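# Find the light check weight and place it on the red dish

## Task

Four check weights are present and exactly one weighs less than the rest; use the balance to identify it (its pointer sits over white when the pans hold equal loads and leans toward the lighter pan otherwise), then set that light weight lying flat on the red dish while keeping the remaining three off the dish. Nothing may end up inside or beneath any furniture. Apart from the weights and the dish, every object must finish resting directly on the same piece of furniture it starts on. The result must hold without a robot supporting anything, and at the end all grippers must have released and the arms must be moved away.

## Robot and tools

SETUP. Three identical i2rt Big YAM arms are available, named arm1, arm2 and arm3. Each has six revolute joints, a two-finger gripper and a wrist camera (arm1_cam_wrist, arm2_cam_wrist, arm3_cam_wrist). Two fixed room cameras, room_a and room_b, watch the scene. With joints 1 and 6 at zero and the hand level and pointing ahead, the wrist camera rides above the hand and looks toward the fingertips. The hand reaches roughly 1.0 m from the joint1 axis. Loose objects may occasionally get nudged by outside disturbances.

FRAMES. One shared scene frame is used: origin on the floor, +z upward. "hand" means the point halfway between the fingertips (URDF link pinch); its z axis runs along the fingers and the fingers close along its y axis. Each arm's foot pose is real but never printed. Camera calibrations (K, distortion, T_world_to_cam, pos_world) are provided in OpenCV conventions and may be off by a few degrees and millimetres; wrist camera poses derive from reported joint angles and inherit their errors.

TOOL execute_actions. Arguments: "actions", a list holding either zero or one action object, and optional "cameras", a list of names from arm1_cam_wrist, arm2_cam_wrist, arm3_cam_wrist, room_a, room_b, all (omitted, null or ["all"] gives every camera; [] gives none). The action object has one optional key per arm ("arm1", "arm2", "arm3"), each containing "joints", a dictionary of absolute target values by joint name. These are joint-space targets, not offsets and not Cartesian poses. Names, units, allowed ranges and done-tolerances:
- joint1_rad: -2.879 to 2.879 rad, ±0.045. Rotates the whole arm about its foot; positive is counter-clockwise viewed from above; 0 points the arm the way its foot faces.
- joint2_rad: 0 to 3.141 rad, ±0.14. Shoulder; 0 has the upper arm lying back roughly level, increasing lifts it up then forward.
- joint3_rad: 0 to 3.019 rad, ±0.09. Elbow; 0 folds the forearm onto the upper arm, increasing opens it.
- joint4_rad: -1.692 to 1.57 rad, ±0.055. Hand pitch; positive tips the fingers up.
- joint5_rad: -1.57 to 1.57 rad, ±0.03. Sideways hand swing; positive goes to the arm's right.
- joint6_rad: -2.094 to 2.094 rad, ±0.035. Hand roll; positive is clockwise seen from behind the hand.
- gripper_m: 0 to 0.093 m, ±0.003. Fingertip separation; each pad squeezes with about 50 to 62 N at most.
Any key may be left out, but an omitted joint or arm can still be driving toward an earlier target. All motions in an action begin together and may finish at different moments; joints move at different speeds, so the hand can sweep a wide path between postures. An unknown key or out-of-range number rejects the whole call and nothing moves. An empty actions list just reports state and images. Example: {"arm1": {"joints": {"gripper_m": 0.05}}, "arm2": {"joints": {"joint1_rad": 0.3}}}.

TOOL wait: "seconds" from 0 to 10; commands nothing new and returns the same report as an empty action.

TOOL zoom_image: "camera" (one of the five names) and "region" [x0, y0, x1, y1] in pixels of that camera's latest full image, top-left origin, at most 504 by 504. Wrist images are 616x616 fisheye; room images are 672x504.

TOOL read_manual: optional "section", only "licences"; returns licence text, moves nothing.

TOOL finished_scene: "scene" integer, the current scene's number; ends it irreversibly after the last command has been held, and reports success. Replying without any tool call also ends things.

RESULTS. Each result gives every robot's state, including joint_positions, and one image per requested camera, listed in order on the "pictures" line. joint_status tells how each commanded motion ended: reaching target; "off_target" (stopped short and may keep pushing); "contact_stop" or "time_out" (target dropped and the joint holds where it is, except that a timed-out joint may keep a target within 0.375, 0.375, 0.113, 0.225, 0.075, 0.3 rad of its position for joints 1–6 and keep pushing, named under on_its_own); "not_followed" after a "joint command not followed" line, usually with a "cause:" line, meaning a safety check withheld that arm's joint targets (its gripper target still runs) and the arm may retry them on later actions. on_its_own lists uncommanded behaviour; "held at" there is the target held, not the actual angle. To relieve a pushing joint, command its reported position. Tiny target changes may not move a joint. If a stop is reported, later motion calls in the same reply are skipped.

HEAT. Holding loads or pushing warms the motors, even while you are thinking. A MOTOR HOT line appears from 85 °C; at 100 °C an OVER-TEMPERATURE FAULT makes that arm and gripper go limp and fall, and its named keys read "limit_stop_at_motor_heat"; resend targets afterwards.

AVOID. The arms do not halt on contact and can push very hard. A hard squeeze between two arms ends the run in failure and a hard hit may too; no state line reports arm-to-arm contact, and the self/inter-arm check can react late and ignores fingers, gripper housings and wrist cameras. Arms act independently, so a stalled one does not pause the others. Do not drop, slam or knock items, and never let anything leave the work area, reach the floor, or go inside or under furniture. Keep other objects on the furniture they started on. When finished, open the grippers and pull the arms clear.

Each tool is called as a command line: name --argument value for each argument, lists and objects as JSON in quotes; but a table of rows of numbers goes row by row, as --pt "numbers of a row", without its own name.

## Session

execute_actions --actions '[]'

Scene clock: 0.00 s.
Motor temperatures (°C, as the motors report them): arm1=[17 20 21 21 19 17] | arm2=[17 19 22 17 19 20] | arm3=[19 21 20 17 20 19]
arm1.joint_positions: joint1_rad=+0.003 joint2_rad=+0.551 joint3_rad=+1.314 joint4_rad=-1.522 joint5_rad=-0.021 joint6_rad=-0.173 gripper_m=+0.094
arm1.joint_status: not commanded
arm1.hand: x=+0.6835 y=-0.7366 z=+1.2573 quat_wxyz=(-0.389, +0.282, -0.875, -0.062) (m; scene frame)
arm2.joint_positions: joint1_rad=+0.296 joint2_rad=+0.573 joint3_rad=+1.641 joint4_rad=-1.256 joint5_rad=+0.008 joint6_rad=-0.591 gripper_m=+0.094
arm2.joint_status: not commanded
arm2.hand: x=+0.2898 y=+0.0828 z=+1.5480 quat_wxyz=(-0.641, +0.457, -0.616, -0.032) (m; scene frame)
arm3.joint_positions: joint1_rad=-0.273 joint2_rad=+0.403 joint3_rad=+1.346 joint4_rad=-1.460 joint5_rad=+0.072 joint6_rad=+0.161 gripper_m=+0.094
arm3.joint_status: not commanded
arm3.hand: x=-0.8063 y=+0.7855 z=+1.3915 quat_wxyz=(-0.143, -0.854, -0.132, +0.483) (m; scene frame)
pictures: arm1_cam_wrist, arm2_cam_wrist, arm3_cam_wrist, room_a, room_b
camera_calibration (this result's frames):
arm1_cam_wrist: T_world_to_cam=[[0.542778, -0.833333, 0.104633, -1.11972], [-0.813242, -0.552596, -0.182416, 0.380354], [0.209833, 0.0139198, -0.977638, 1.21734], [0, 0, 0, 1]] pos_world=[0.661642, -0.739863, 1.37666]
arm2_cam_wrist: T_world_to_cam=[[0.594478, -0.586722, 0.549867, -0.972719], [-0.25414, -0.785859, -0.563772, 1.01753], [0.762895, 0.195407, -0.616285, 0.84018], [0, 0, 0, 1]] pos_world=[0.195885, 0.0647414, 1.62631]
arm3_cam_wrist: T_world_to_cam=[[-0.369889, 0.918423, -0.140289, -0.822205], [0.861663, 0.282648, -0.421483, 1.06745], [-0.347447, -0.276784, -0.895919, 1.30941], [0, 0, 0, 1]] pos_world=[-0.76896, 0.815841, 1.50769]
Images, in order (width x height): arm1_cam_wrist 616x616, arm2_cam_wrist 616x616, arm3_cam_wrist 616x616, room_a 672x504, room_b 672x504.

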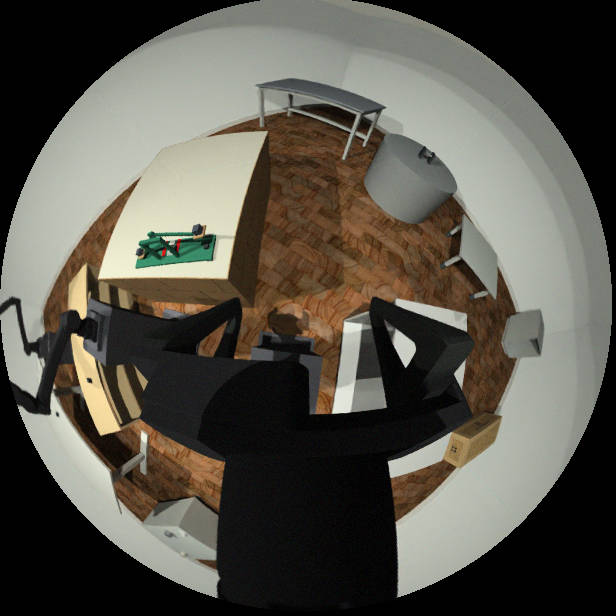

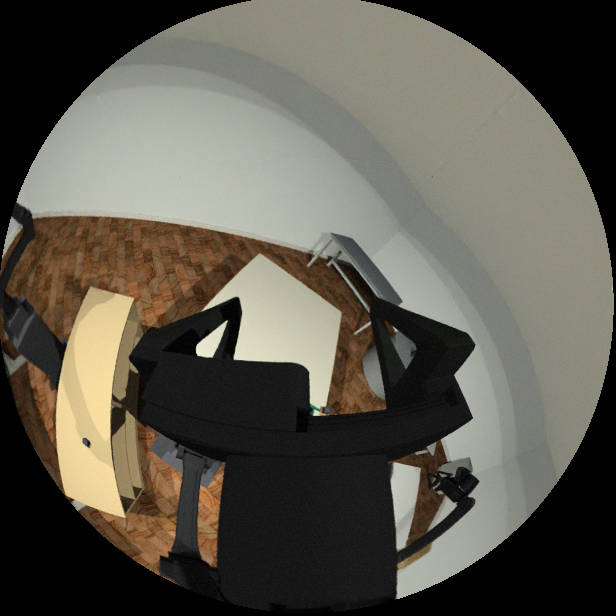

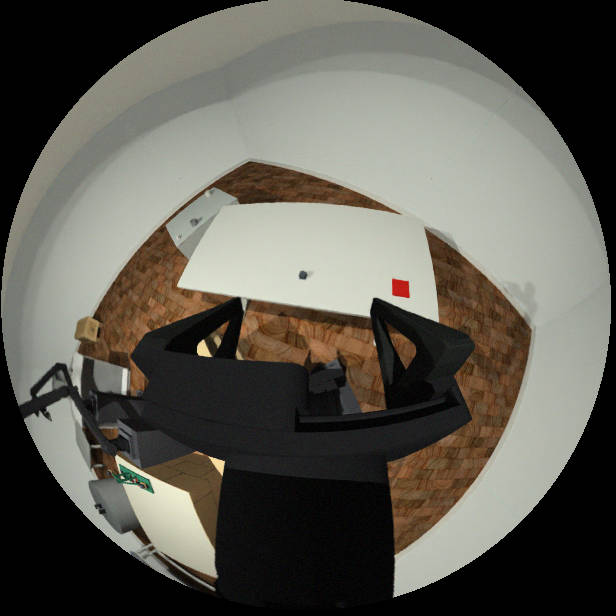

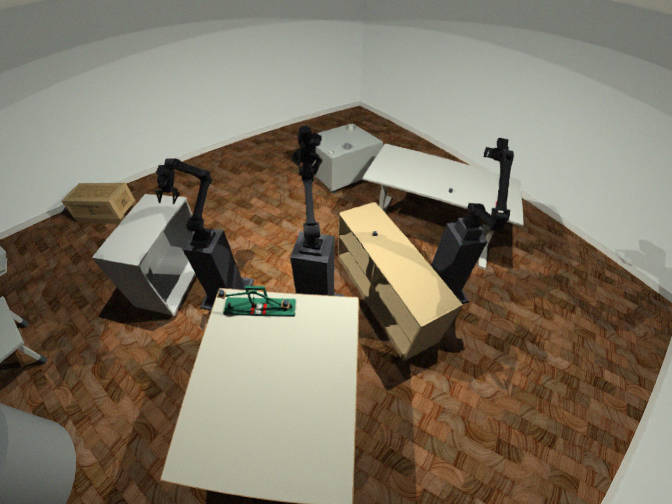

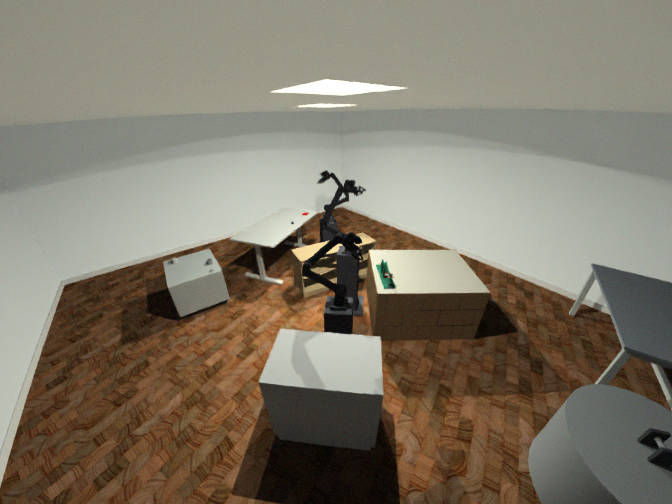

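zoom_image --camera "room_a" --region '[205, 265, 315, 335]'

zoom_image --camera "arm1_cam_wrist" --region '[125, 200, 235, 290]'

zoom_image --camera "room_b" --region '[355, 240, 425, 310]'

Region (205, 265, 315, 335) of room_a's 672x504 image, scaled by 4.582, with more detail than that image has; it fills the top 321 rows of this view, and the rest is white.

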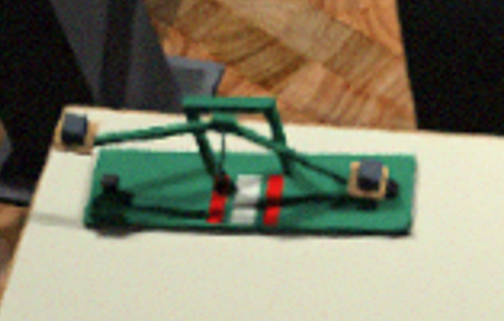

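Region (125, 200, 235, 290) of arm1_cam_wrist's 616x616 image, scaled by 4.582, with more detail than that image has; it fills the top 412 rows of this view, and the rest is white.

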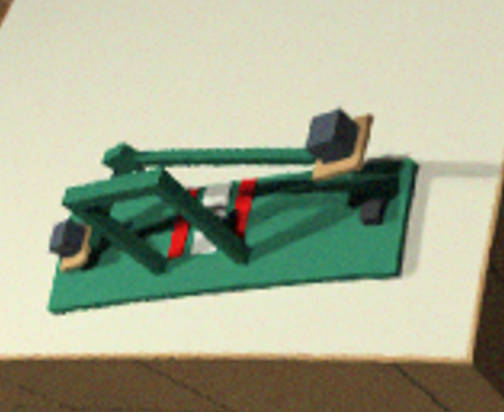

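Region (355, 240, 425, 310) of room_b's 672x504 image, scaled by 7.200, with more detail than that image has.

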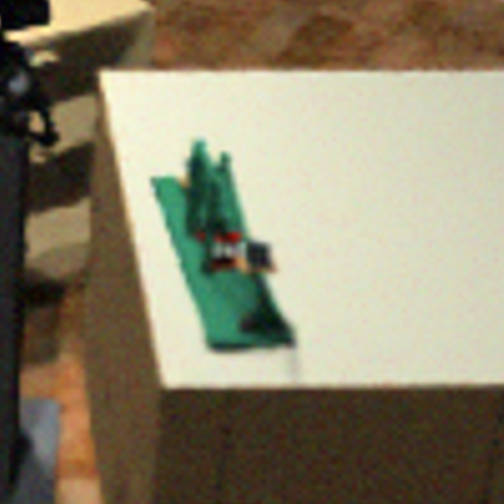

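zoom_image --camera "room_a" --region '[325, 190, 485, 370]'

zoom_image --camera "arm3_cam_wrist" --region '[370, 255, 450, 335]'

zoom_image --camera "arm2_cam_wrist" --region '[30, 270, 190, 530]'

Region (325, 190, 485, 370) of room_a's 672x504 image, scaled by 2.800, with more detail than that image has.

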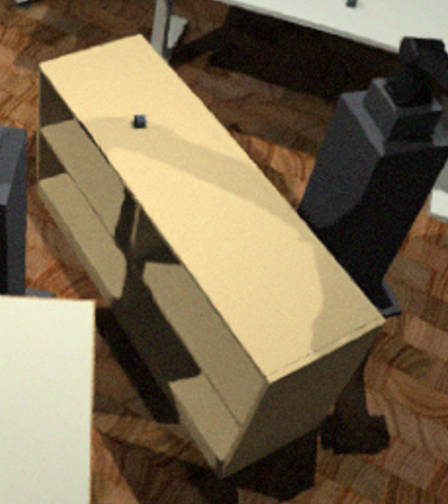

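Region (370, 255, 450, 335) of arm3_cam_wrist's 616x616 image, scaled by 6.300, with more detail than that image has.

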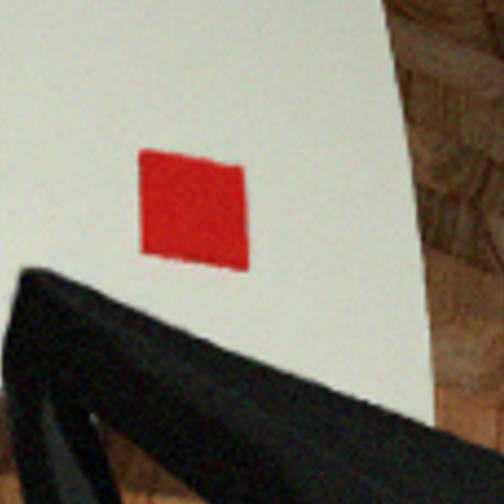

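Region (30, 270, 190, 530) of arm2_cam_wrist's 616x616 image, scaled by 1.938, with more detail than that image has; it fills the left 310 columns of this view, and the rest is white.

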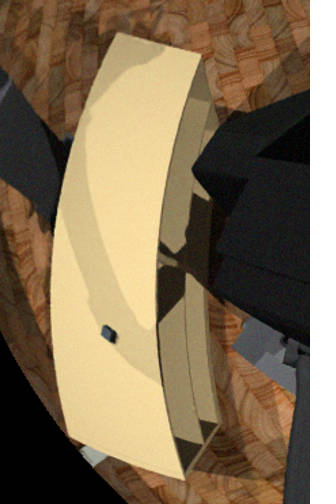

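zoom_image --camera "room_a" --region '[280, 215, 350, 285]'

zoom_image --camera "room_a" --region '[170, 205, 240, 275]'

Region (280, 215, 350, 285) of room_a's 672x504 image, scaled by 7.200, with more detail than that image has.

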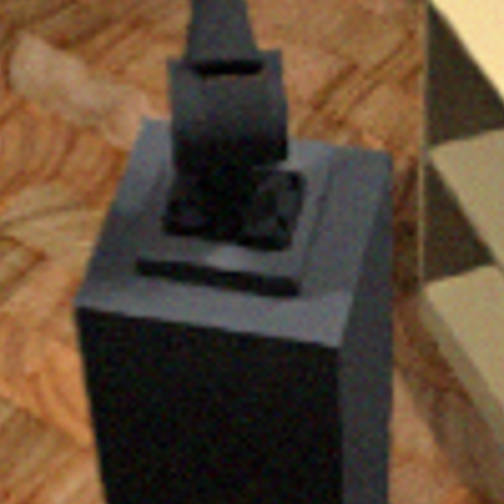

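Region (170, 205, 240, 275) of room_a's 672x504 image, scaled by 7.200, with more detail than that image has.

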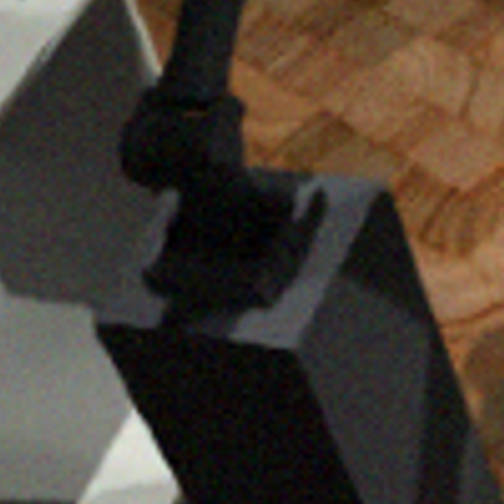

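zoom_image --camera "room_b" --region '[305, 225, 385, 335]'

Region (305, 225, 385, 335) of room_b's 672x504 image, scaled by 4.582, with more detail than that image has; it fills the left 367 columns of this view, and the rest is white.

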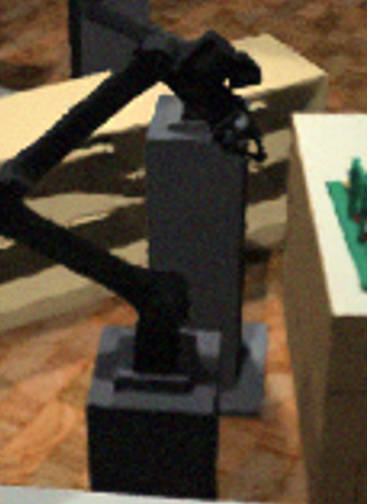

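zoom_image --camera "room_b" --region '[225, 195, 335, 295]'

zoom_image --camera "room_a" --region '[420, 150, 540, 270]'

Region (225, 195, 335, 295) of room_b's 672x504 image, scaled by 4.582, with more detail than that image has; it fills the top 458 rows of this view, and the rest is white.

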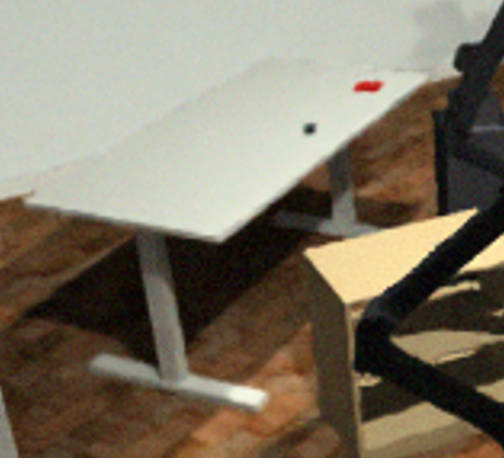

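Region (420, 150, 540, 270) of room_a's 672x504 image, scaled by 4.200, with more detail than that image has.

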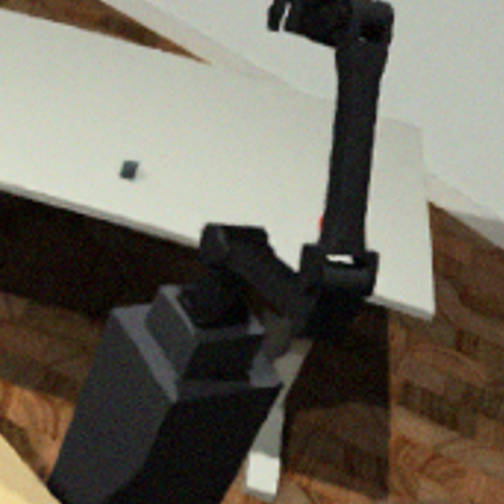

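execute_actions --actions '[{"arm2": {"joints": {"joint1_rad": -0.734, "joint2_rad": 2.14, "joint3_rad": 1.822, "joint4_rad": -1.02, "joint5_rad": 0.146, "joint6_rad": 0.657}}, "arm3": {"joints": {"joint1_rad": -1.05, "joint2_rad": 2.05, "joint3_rad": 1.74, "joint4_rad": -1.185, "joint5_rad": 0.0, "joint6_rad": 1.16}}}]' --cameras '["arm1_cam_wrist", "arm2_cam_wrist", "arm3_cam_wrist", "room_a"]'

Scene clock: 28.07 s.
Motor temperatures (°C, as the motors report them): arm1=[17 20 24 21 19 17] | arm2=[17 20 24 18 19 20] | arm3=[19 21 22 17 20 19]
arm1.joint_positions: joint1_rad=+0.003 joint2_rad=+0.551 joint3_rad=+1.314 joint4_rad=-1.522 joint5_rad=-0.021 joint6_rad=-0.173 gripper_m=+0.094
arm1.joint_status: not commanded
arm1.hand: x=+0.6835 y=-0.7366 z=+1.2573 quat_wxyz=(-0.389, +0.282, -0.875, -0.062) (m; scene frame)
arm2.joint_positions: joint1_rad=-0.735 joint2_rad=+2.128 joint3_rad=+1.794 joint4_rad=-1.016 joint5_rad=+0.146 joint6_rad=+0.647 gripper_m=+0.094
arm2.joint_status: all done
arm2.hand: x=+0.8129 y=-0.2685 z=+0.9196 quat_wxyz=(-0.121, -0.475, -0.870, +0.049) (m; scene frame)
arm3.joint_positions: joint1_rad=-1.056 joint2_rad=+2.034 joint3_rad=+1.716 joint4_rad=-1.187 joint5_rad=+0.000 joint6_rad=+1.146 gripper_m=+0.094
arm3.joint_status: all done
arm3.hand: x=-1.2868 y=+1.0036 z=+0.9317 quat_wxyz=(-0.017, -0.761, +0.649, +0.025) (m; scene frame)
pictures: arm1_cam_wrist, arm2_cam_wrist, arm3_cam_wrist, room_a
camera_calibration (this result's frames):
arm1_cam_wrist: T_world_to_cam=[[0.542778, -0.833333, 0.104633, -1.11972], [-0.813242, -0.552596, -0.182416, 0.380354], [0.209833, 0.0139198, -0.977638, 1.21734], [0, 0, 0, 1]] pos_world=[0.661642, -0.739863, 1.37666]
arm2_cam_wrist: T_world_to_cam=[[-0.840224, -0.541933, -0.0182483, 0.556534], [-0.511573, 0.781098, 0.35802, 0.302484], [-0.179769, 0.310152, -0.933536, 1.21125], [0, 0, 0, 1]] pos_world=[0.8401, -0.310336, 1.0326]
arm3_cam_wrist: T_world_to_cam=[[0.98709, 0.14093, -0.0761108, 1.20192], [0.159212, -0.811459, 0.562304, 0.503646], [0.0174846, -0.567163, -0.82342, 1.48436], [0, 0, 0, 1]] pos_world=[-1.29254, 1.08117, 1.03053]
Images, in order (width x height): arm1_cam_wrist 616x616, arm2_cam_wrist 616x616, arm3_cam_wrist 616x616, room_a 672x504.

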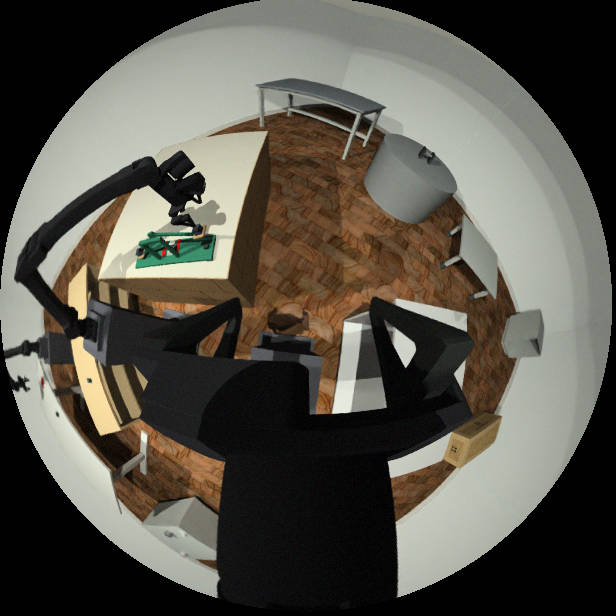

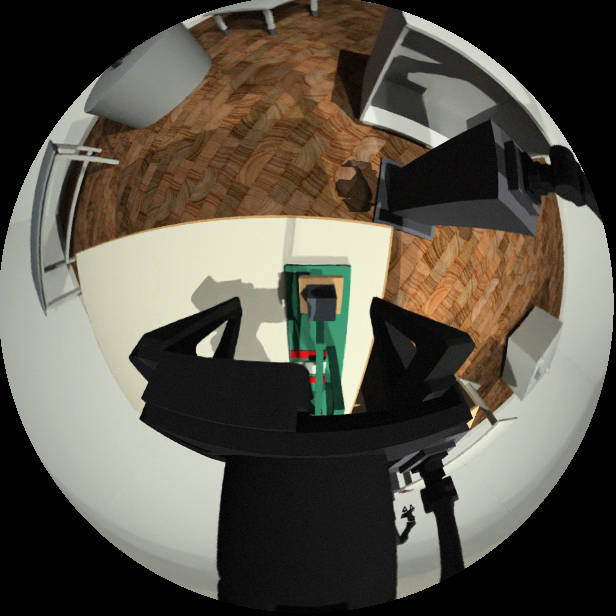

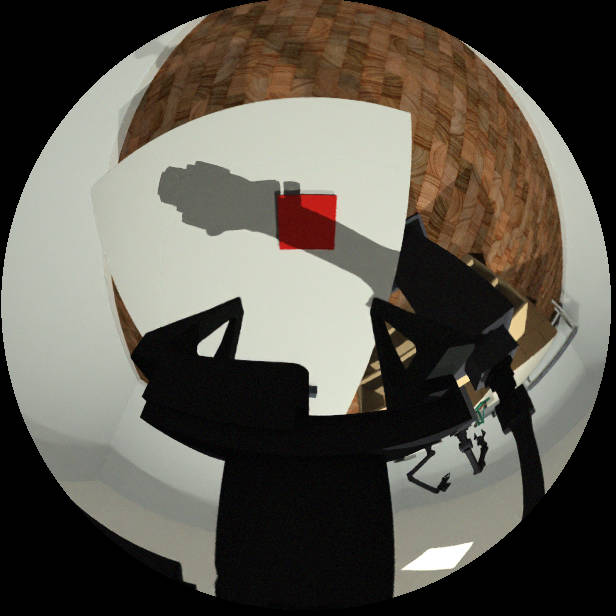

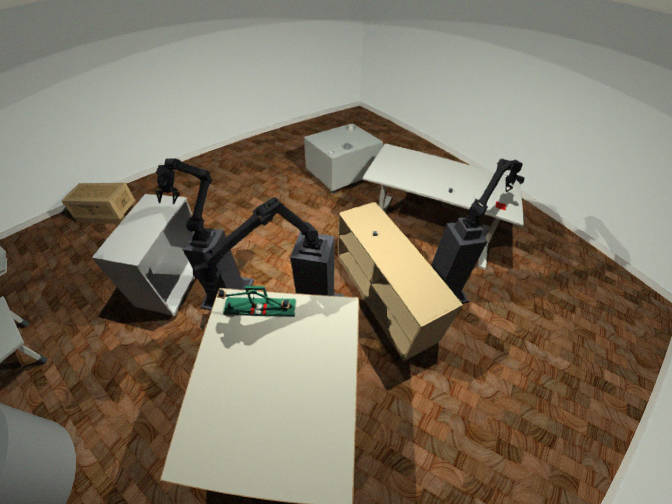

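execute_actions --actions '[]'

Scene clock: 29.90 s.
Motor temperatures (°C, as the motors report them): arm1=[17 20 24 21 19 17] | arm2=[17 20 24 18 19 20] | arm3=[19 21 22 17 20 19]
arm1.joint_positions: joint1_rad=+0.003 joint2_rad=+0.551 joint3_rad=+1.314 joint4_rad=-1.522 joint5_rad=-0.021 joint6_rad=-0.173 gripper_m=+0.094
arm1.joint_status: not commanded
arm1.hand: x=+0.6835 y=-0.7366 z=+1.2573 quat_wxyz=(-0.389, +0.282, -0.875, -0.062) (m; scene frame)
arm2.joint_positions: joint1_rad=-0.735 joint2_rad=+2.128 joint3_rad=+1.794 joint4_rad=-1.016 joint5_rad=+0.146 joint6_rad=+0.648 gripper_m=+0.094
arm2.joint_status: all done
arm2.hand: x=+0.8129 y=-0.2685 z=+0.9196 quat_wxyz=(-0.121, -0.475, -0.870, +0.049) (m; scene frame)
arm3.joint_positions: joint1_rad=-1.056 joint2_rad=+2.034 joint3_rad=+1.716 joint4_rad=-1.187 joint5_rad=+0.000 joint6_rad=+1.147 gripper_m=+0.094
arm3.joint_status: all done
arm3.hand: x=-1.2868 y=+1.0036 z=+0.9317 quat_wxyz=(-0.017, -0.760, +0.649, +0.025) (m; scene frame)
pictures: arm1_cam_wrist, arm2_cam_wrist, arm3_cam_wrist, room_a, room_b
camera_calibration (this result's frames):
arm1_cam_wrist: T_world_to_cam=[[0.542778, -0.833333, 0.104633, -1.11972], [-0.813242, -0.552596, -0.182416, 0.380354], [0.209833, 0.0139198, -0.977638, 1.21734], [0, 0, 0, 1]] pos_world=[0.661642, -0.739863, 1.37666]
arm2_cam_wrist: T_world_to_cam=[[-0.840422, -0.541622, -0.0183462, 0.556868], [-0.511313, 0.781264, 0.35803, 0.302307], [-0.179584, 0.310277, -0.93353, 1.21112], [0, 0, 0, 1]] pos_world=[0.840076, -0.310353, 1.0326]
arm3_cam_wrist: T_world_to_cam=[[0.987143, 0.140552, -0.0761165, 1.20237], [0.158904, -0.811507, 0.562322, 0.503281], [0.0172665, -0.567188, -0.823408, 1.48409], [0, 0, 0, 1]] pos_world=[-1.29251, 1.08118, 1.03053]
Images, in order (width x height): arm1_cam_wrist 616x616, arm2_cam_wrist 616x616, arm3_cam_wrist 616x616, room_a 672x504, room_b 672x504.

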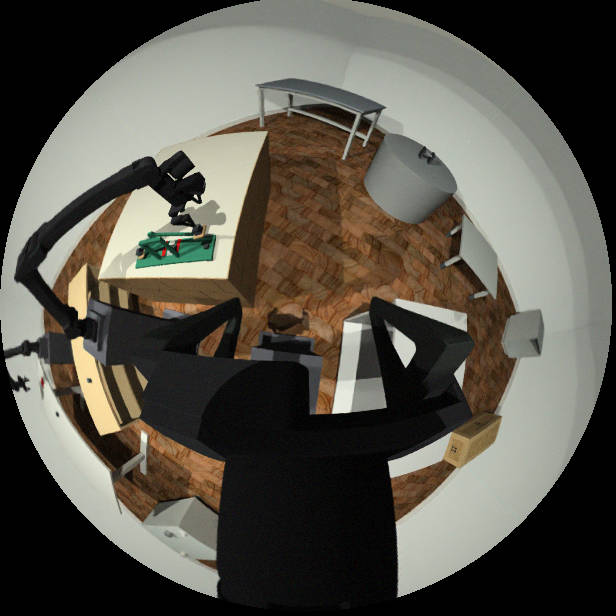

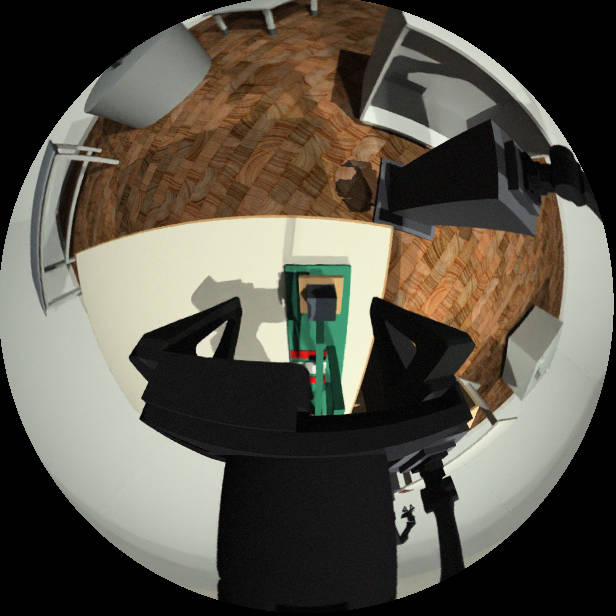

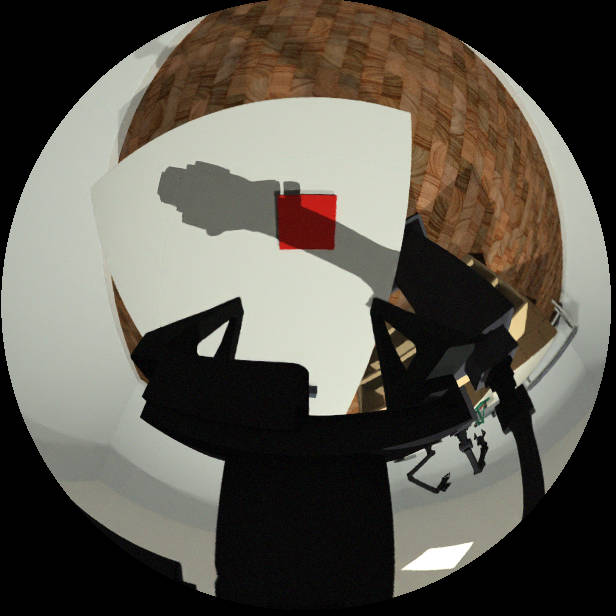

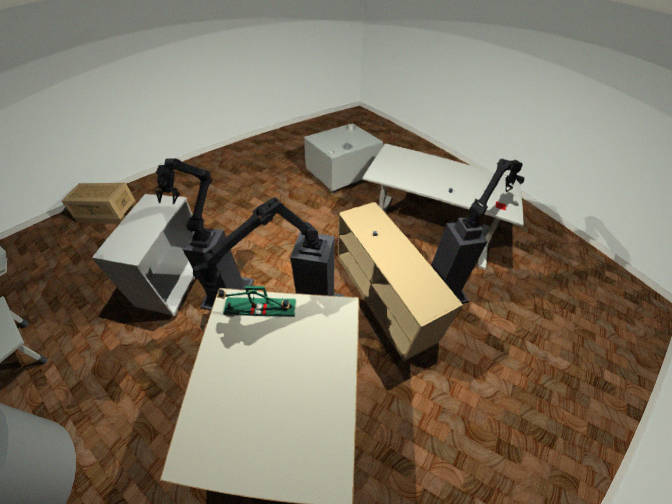

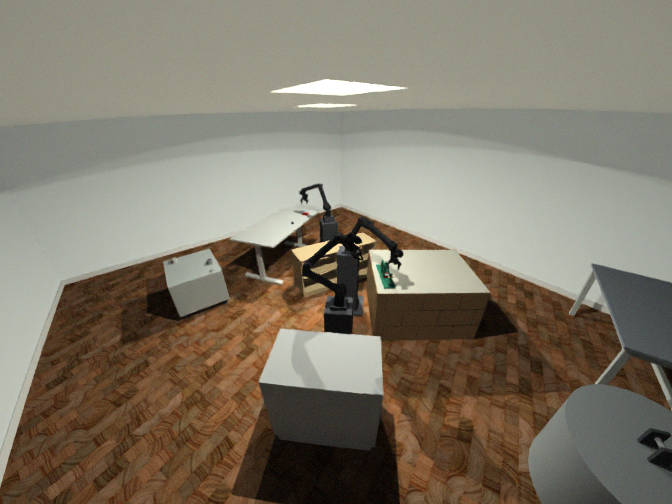

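zoom_image --camera "arm2_cam_wrist" --region '[270, 255, 370, 355]'

zoom_image --camera "arm3_cam_wrist" --region '[260, 175, 360, 275]'

Region (270, 255, 370, 355) of arm2_cam_wrist's 616x616 image, scaled by 5.040, with more detail than that image has.

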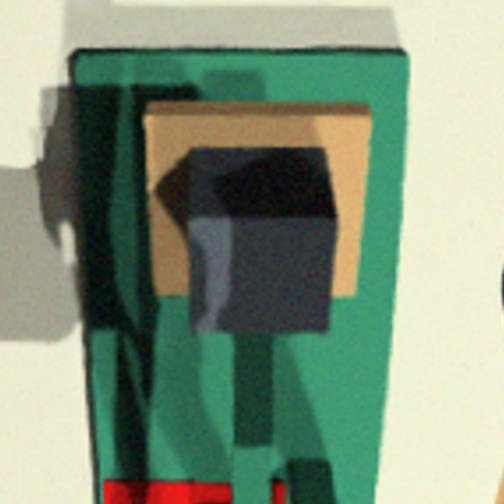

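Region (260, 175, 360, 275) of arm3_cam_wrist's 616x616 image, scaled by 5.040, with more detail than that image has.

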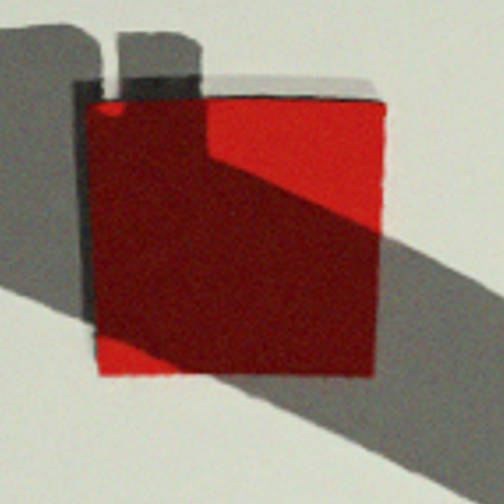

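execute_actions --actions '[{"arm2": {"joints": {"joint3_rad": 1.599, "joint4_rad": -0.745, "gripper_m": 0.066}}, "arm3": {"joints": {"joint1_rad": -1.095, "joint2_rad": 2.265, "joint4_rad": -0.976, "joint6_rad": 1.10}}}]' --cameras '["arm1_cam_wrist", "arm2_cam_wrist", "arm3_cam_wrist"]'

Scene clock: 39.23 s.
Motor temperatures (°C, as the motors report them): arm1=[17 20 24 21 19 17] | arm2=[17 21 26 18 19 20] | arm3=[19 23 23 17 20 19]
arm1.joint_positions: joint1_rad=+0.003 joint2_rad=+0.551 joint3_rad=+1.314 joint4_rad=-1.522 joint5_rad=-0.021 joint6_rad=-0.173 gripper_m=+0.094
arm1.joint_status: not commanded
arm1.hand: x=+0.6835 y=-0.7366 z=+1.2573 quat_wxyz=(-0.389, +0.282, -0.875, -0.062) (m; scene frame)
arm2.joint_positions: joint1_rad=-0.735 joint2_rad=+2.133 joint3_rad=+1.590 joint4_rad=-0.757 joint5_rad=+0.146 joint6_rad=+0.648 gripper_m=+0.066
arm2.joint_status: all done
arm2.hand: x=+0.7938 y=-0.2609 z=+0.8488 quat_wxyz=(-0.145, -0.476, -0.866, +0.044) (m; scene frame)
arm3.joint_positions: joint1_rad=-1.094 joint2_rad=+2.277 joint3_rad=+1.721 joint4_rad=-0.992 joint5_rad=+0.000 joint6_rad=+1.113 gripper_m=+0.094
arm3.joint_status: all done
arm3.hand: x=-1.2973 y=+1.0308 z=+0.7844 quat_wxyz=(-0.007, -0.759, +0.651, +0.006) (m; scene frame)
pictures: arm1_cam_wrist, arm2_cam_wrist, arm3_cam_wrist
camera_calibration (this result's frames):
arm1_cam_wrist: T_world_to_cam=[[0.542778, -0.833333, 0.104633, -1.11972], [-0.813242, -0.552596, -0.182416, 0.380354], [0.209833, 0.0139198, -0.977638, 1.21734], [0, 0, 0, 1]] pos_world=[0.661642, -0.739863, 1.37666]
arm2_cam_wrist: T_world_to_cam=[[-0.839366, -0.541376, -0.0487489, 0.568563], [-0.526395, 0.787213, 0.321253, 0.356681], [-0.135543, 0.29531, -0.945738, 1.11081], [0, 0, 0, 1]] pos_world=[0.81555, -0.301011, 0.963664]
arm3_cam_wrist: T_world_to_cam=[[0.99005, 0.135783, -0.0369329, 1.1756], [0.13208, -0.806176, 0.576745, 0.558199], [0.0485375, -0.575885, -0.816089, 1.42221], [0, 0, 0, 1]] pos_world=[-1.30666, 1.10941, 0.88213]
Images, in order (width x height): arm1_cam_wrist 616x616, arm2_cam_wrist 616x616, arm3_cam_wrist 616x616.

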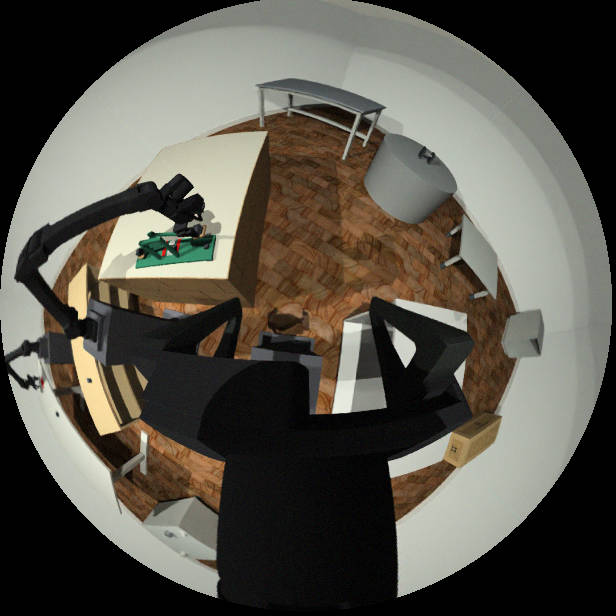

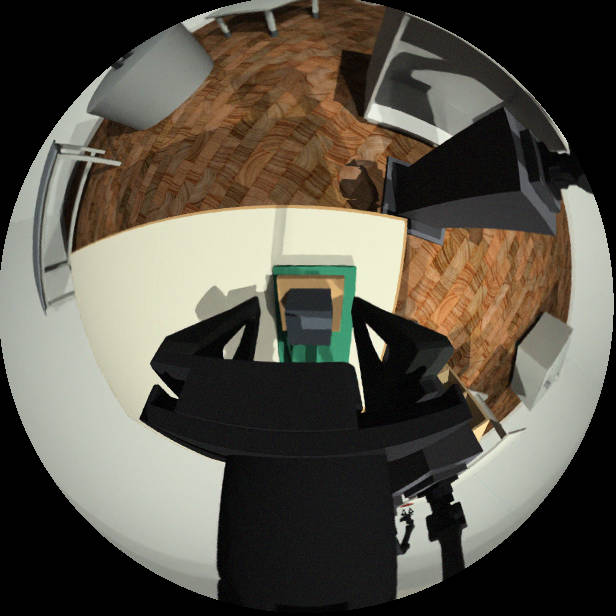

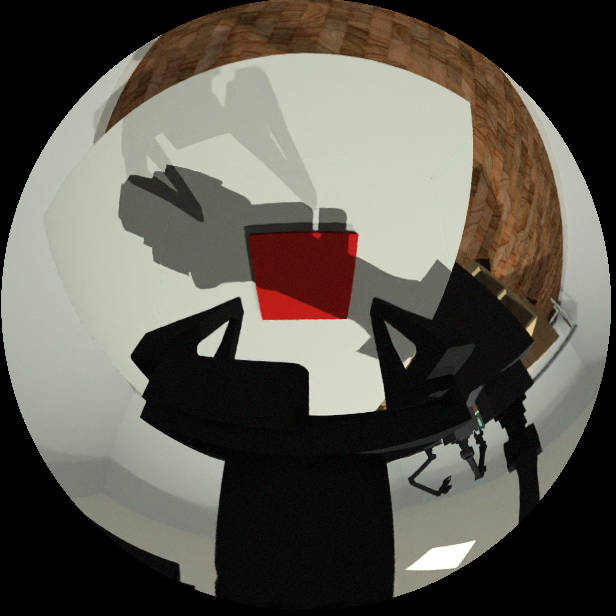

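zoom_image --camera "arm2_cam_wrist" --region '[250, 255, 370, 375]'

zoom_image --camera "arm3_cam_wrist" --region '[235, 205, 375, 345]'

Region (250, 255, 370, 375) of arm2_cam_wrist's 616x616 image, scaled by 4.200, with more detail than that image has.

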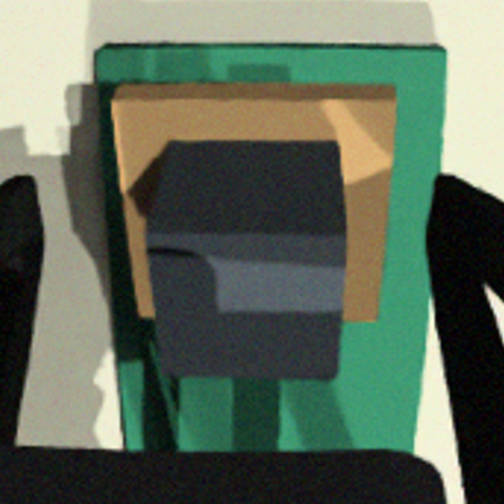

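Region (235, 205, 375, 345) of arm3_cam_wrist's 616x616 image, scaled by 3.600, with more detail than that image has.

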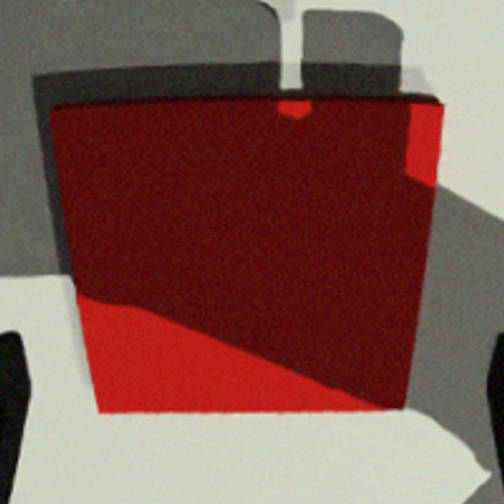

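execute_actions --actions '[{"arm2": {"joints": {"joint3_rad": 1.58, "gripper_m": 0.014}}}]' --cameras '["arm1_cam_wrist", "arm2_cam_wrist"]'

Scene clock: 46.33 s.
Motor temperatures (°C, as the motors report them): arm1=[17 20 24 21 19 17] | arm2=[17 21 26 18 19 20] | arm3=[19 24 24 17 20 19]
arm1.joint_positions: joint1_rad=+0.003 joint2_rad=+0.551 joint3_rad=+1.314 joint4_rad=-1.522 joint5_rad=-0.021 joint6_rad=-0.173 gripper_m=+0.094
arm1.joint_status: not commanded
arm1.hand: x=+0.6835 y=-0.7366 z=+1.2573 quat_wxyz=(-0.389, +0.282, -0.875, -0.062) (m; scene frame)
arm2.joint_positions: joint1_rad=-0.735 joint2_rad=+2.133 joint3_rad=+1.585 joint4_rad=-0.756 joint5_rad=+0.147 joint6_rad=+0.648 gripper_m=+0.029
arm2.joint_status: gripper_m off_target (ended at +0.029, target +0.014); the others done
arm2.hand: x=+0.7917 y=-0.2603 z=+0.8468 quat_wxyz=(-0.143, -0.476, -0.867, +0.045) (m; scene frame)
arm3.joint_positions: joint1_rad=-1.094 joint2_rad=+2.277 joint3_rad=+1.721 joint4_rad=-0.992 joint5_rad=+0.000 joint6_rad=+1.113 gripper_m=+0.094
arm3.joint_status: not commanded
arm3.hand: x=-1.2973 y=+1.0308 z=+0.7844 quat_wxyz=(-0.007, -0.759, +0.651, +0.006) (m; scene frame)
pictures: arm1_cam_wrist, arm2_cam_wrist
camera_calibration (this result's frames):
arm1_cam_wrist: T_world_to_cam=[[0.542778, -0.833333, 0.104633, -1.11972], [-0.813242, -0.552596, -0.182416, 0.380354], [0.209833, 0.0139198, -0.977638, 1.21734], [0, 0, 0, 1]] pos_world=[0.661642, -0.739863, 1.37666]
arm2_cam_wrist: T_world_to_cam=[[-0.839857, -0.540901, -0.0454634, 0.564797], [-0.524541, 0.787197, 0.324309, 0.351721], [-0.13963, 0.296221, -0.944858, 1.11116], [0, 0, 0, 1]] pos_world=[0.813993, -0.300524, 0.9615]
Images, in order (width x height): arm1_cam_wrist 616x616, arm2_cam_wrist 616x616.

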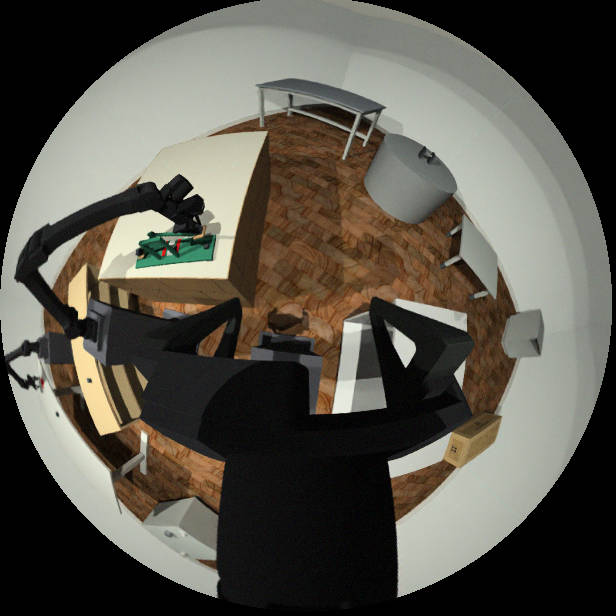

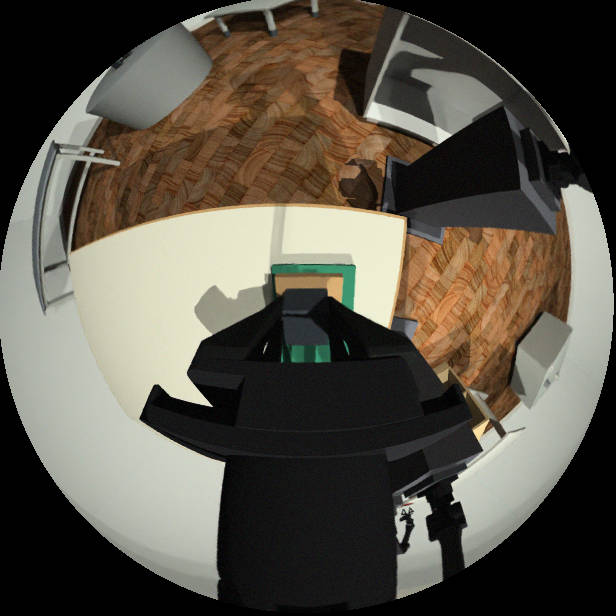

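zoom_image --camera "arm2_cam_wrist" --region '[250, 255, 370, 375]'

zoom_image --camera "arm1_cam_wrist" --region '[120, 170, 240, 290]'

Region (250, 255, 370, 375) of arm2_cam_wrist's 616x616 image, scaled by 4.200, with more detail than that image has.

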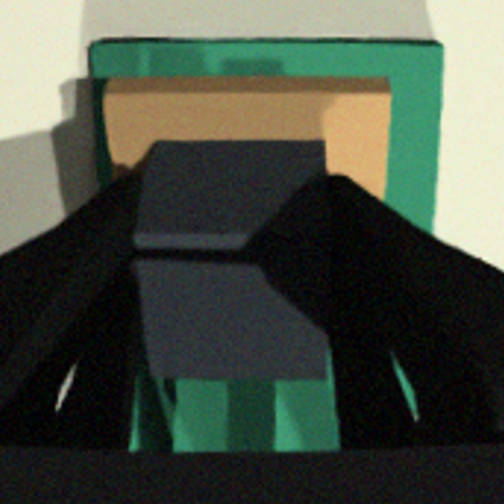

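Region (120, 170, 240, 290) of arm1_cam_wrist's 616x616 image, scaled by 4.200, with more detail than that image has.

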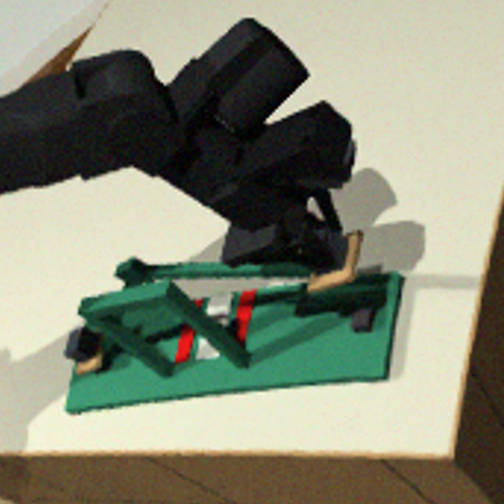

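execute_actions --actions '[{"arm2": {"joints": {"joint1_rad": 0.9, "joint2_rad": 2.08, "joint3_rad": 1.685}}, "arm3": {"joints": {"joint1_rad": 0.4, "joint2_rad": 2.14, "joint6_rad": 1.16}}}]'

Scene clock: 55.50 s.
Motor temperatures (°C, as the motors report them): arm1=[17 20 24 21 19 17] | arm2=[17 22 26 18 19 20] | arm3=[19 25 24 17 20 19]
arm1.joint_positions: joint1_rad=+0.003 joint2_rad=+0.551 joint3_rad=+1.314 joint4_rad=-1.522 joint5_rad=-0.021 joint6_rad=-0.173 gripper_m=+0.094
arm1.joint_status: not commanded
arm1.hand: x=+0.6835 y=-0.7366 z=+1.2573 quat_wxyz=(-0.389, +0.282, -0.875, -0.062) (m; scene frame)
arm2.joint_positions: joint1_rad=+0.908 joint2_rad=+2.107 joint3_rad=+1.655 joint4_rad=-0.744 joint5_rad=+0.143 joint6_rad=+0.650 gripper_m=+0.029
arm2.joint_status: all done
arm2.hand: x=+0.3734 y=+0.6594 z=+0.8999 quat_wxyz=(-0.167, +0.304, -0.931, -0.118) (m; scene frame)
arm3.joint_positions: joint1_rad=+0.408 joint2_rad=+2.124 joint3_rad=+1.732 joint4_rad=-0.978 joint5_rad=-0.003 joint6_rad=+1.147 gripper_m=+0.094
arm3.joint_status: all done
arm3.hand: x=-0.9259 y=+0.2036 z=+0.8976 quat_wxyz=(-0.098, -0.994, -0.025, +0.036) (m; scene frame)
pictures: arm1_cam_wrist, arm2_cam_wrist, arm3_cam_wrist, room_a, room_b
camera_calibration (this result's frames):
arm1_cam_wrist: T_world_to_cam=[[0.542778, -0.833333, 0.104633, -1.11972], [-0.813242, -0.552596, -0.182416, 0.380354], [0.209833, 0.0139198, -0.977638, 1.21734], [0, 0, 0, 1]] pos_world=[0.661642, -0.739863, 1.37666]
arm2_cam_wrist: T_world_to_cam=[[0.602668, -0.790845, -0.106568, 0.394563], [-0.759439, -0.609421, 0.227725, 0.486578], [-0.24504, -0.0563108, -0.967876, 1.12299], [0, 0, 0, 1]] pos_world=[0.406913, 0.671805, 1.01815]
arm3_cam_wrist: T_world_to_cam=[[-0.0410906, 0.976265, -0.212645, -0.0436779], [0.85236, 0.145298, 0.502365, 0.316953], [0.521339, -0.160608, -0.8381, 1.39308], [0, 0, 0, 1]] pos_world=[-0.99822, 0.220328, 0.999026]
Images, in order (width x height): arm1_cam_wrist 616x616, arm2_cam_wrist 616x616, arm3_cam_wrist 616x616, room_a 672x504, room_b 672x504.

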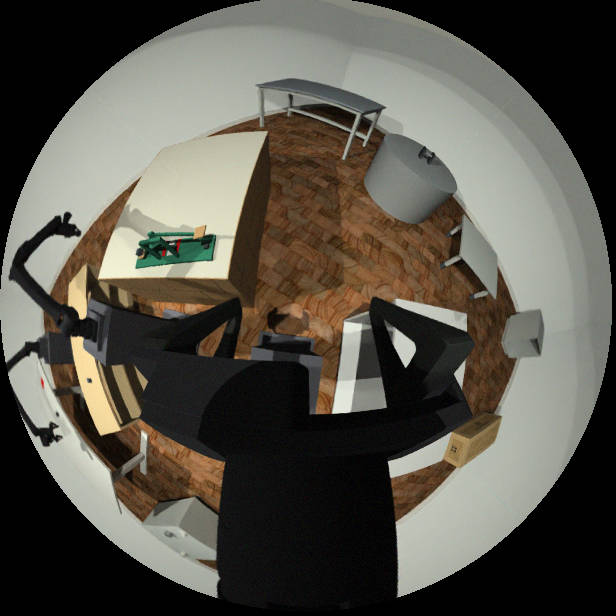

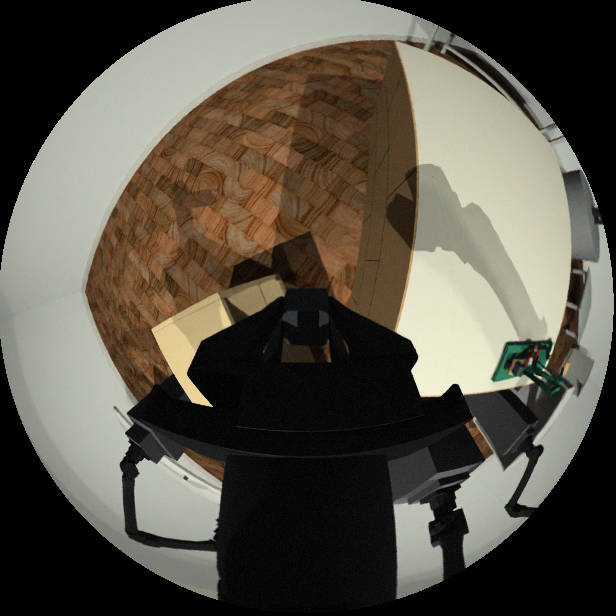

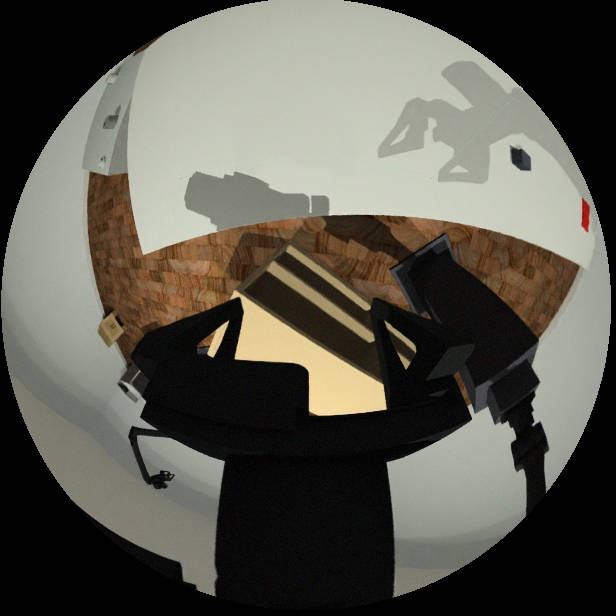

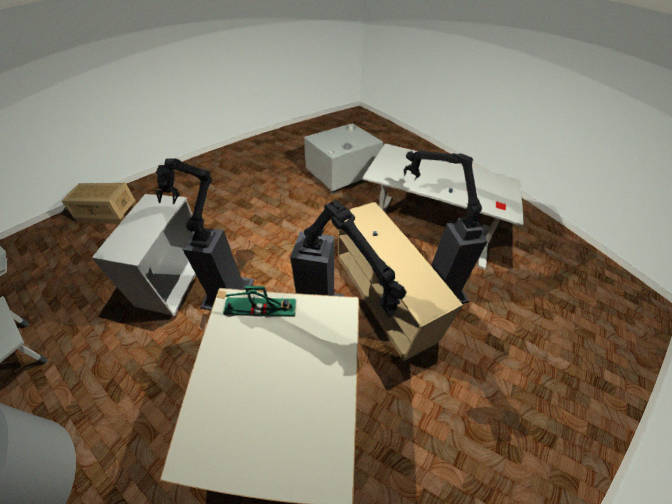

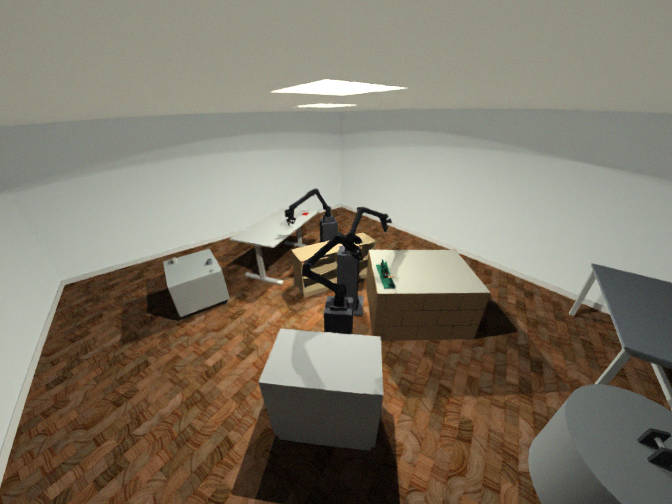

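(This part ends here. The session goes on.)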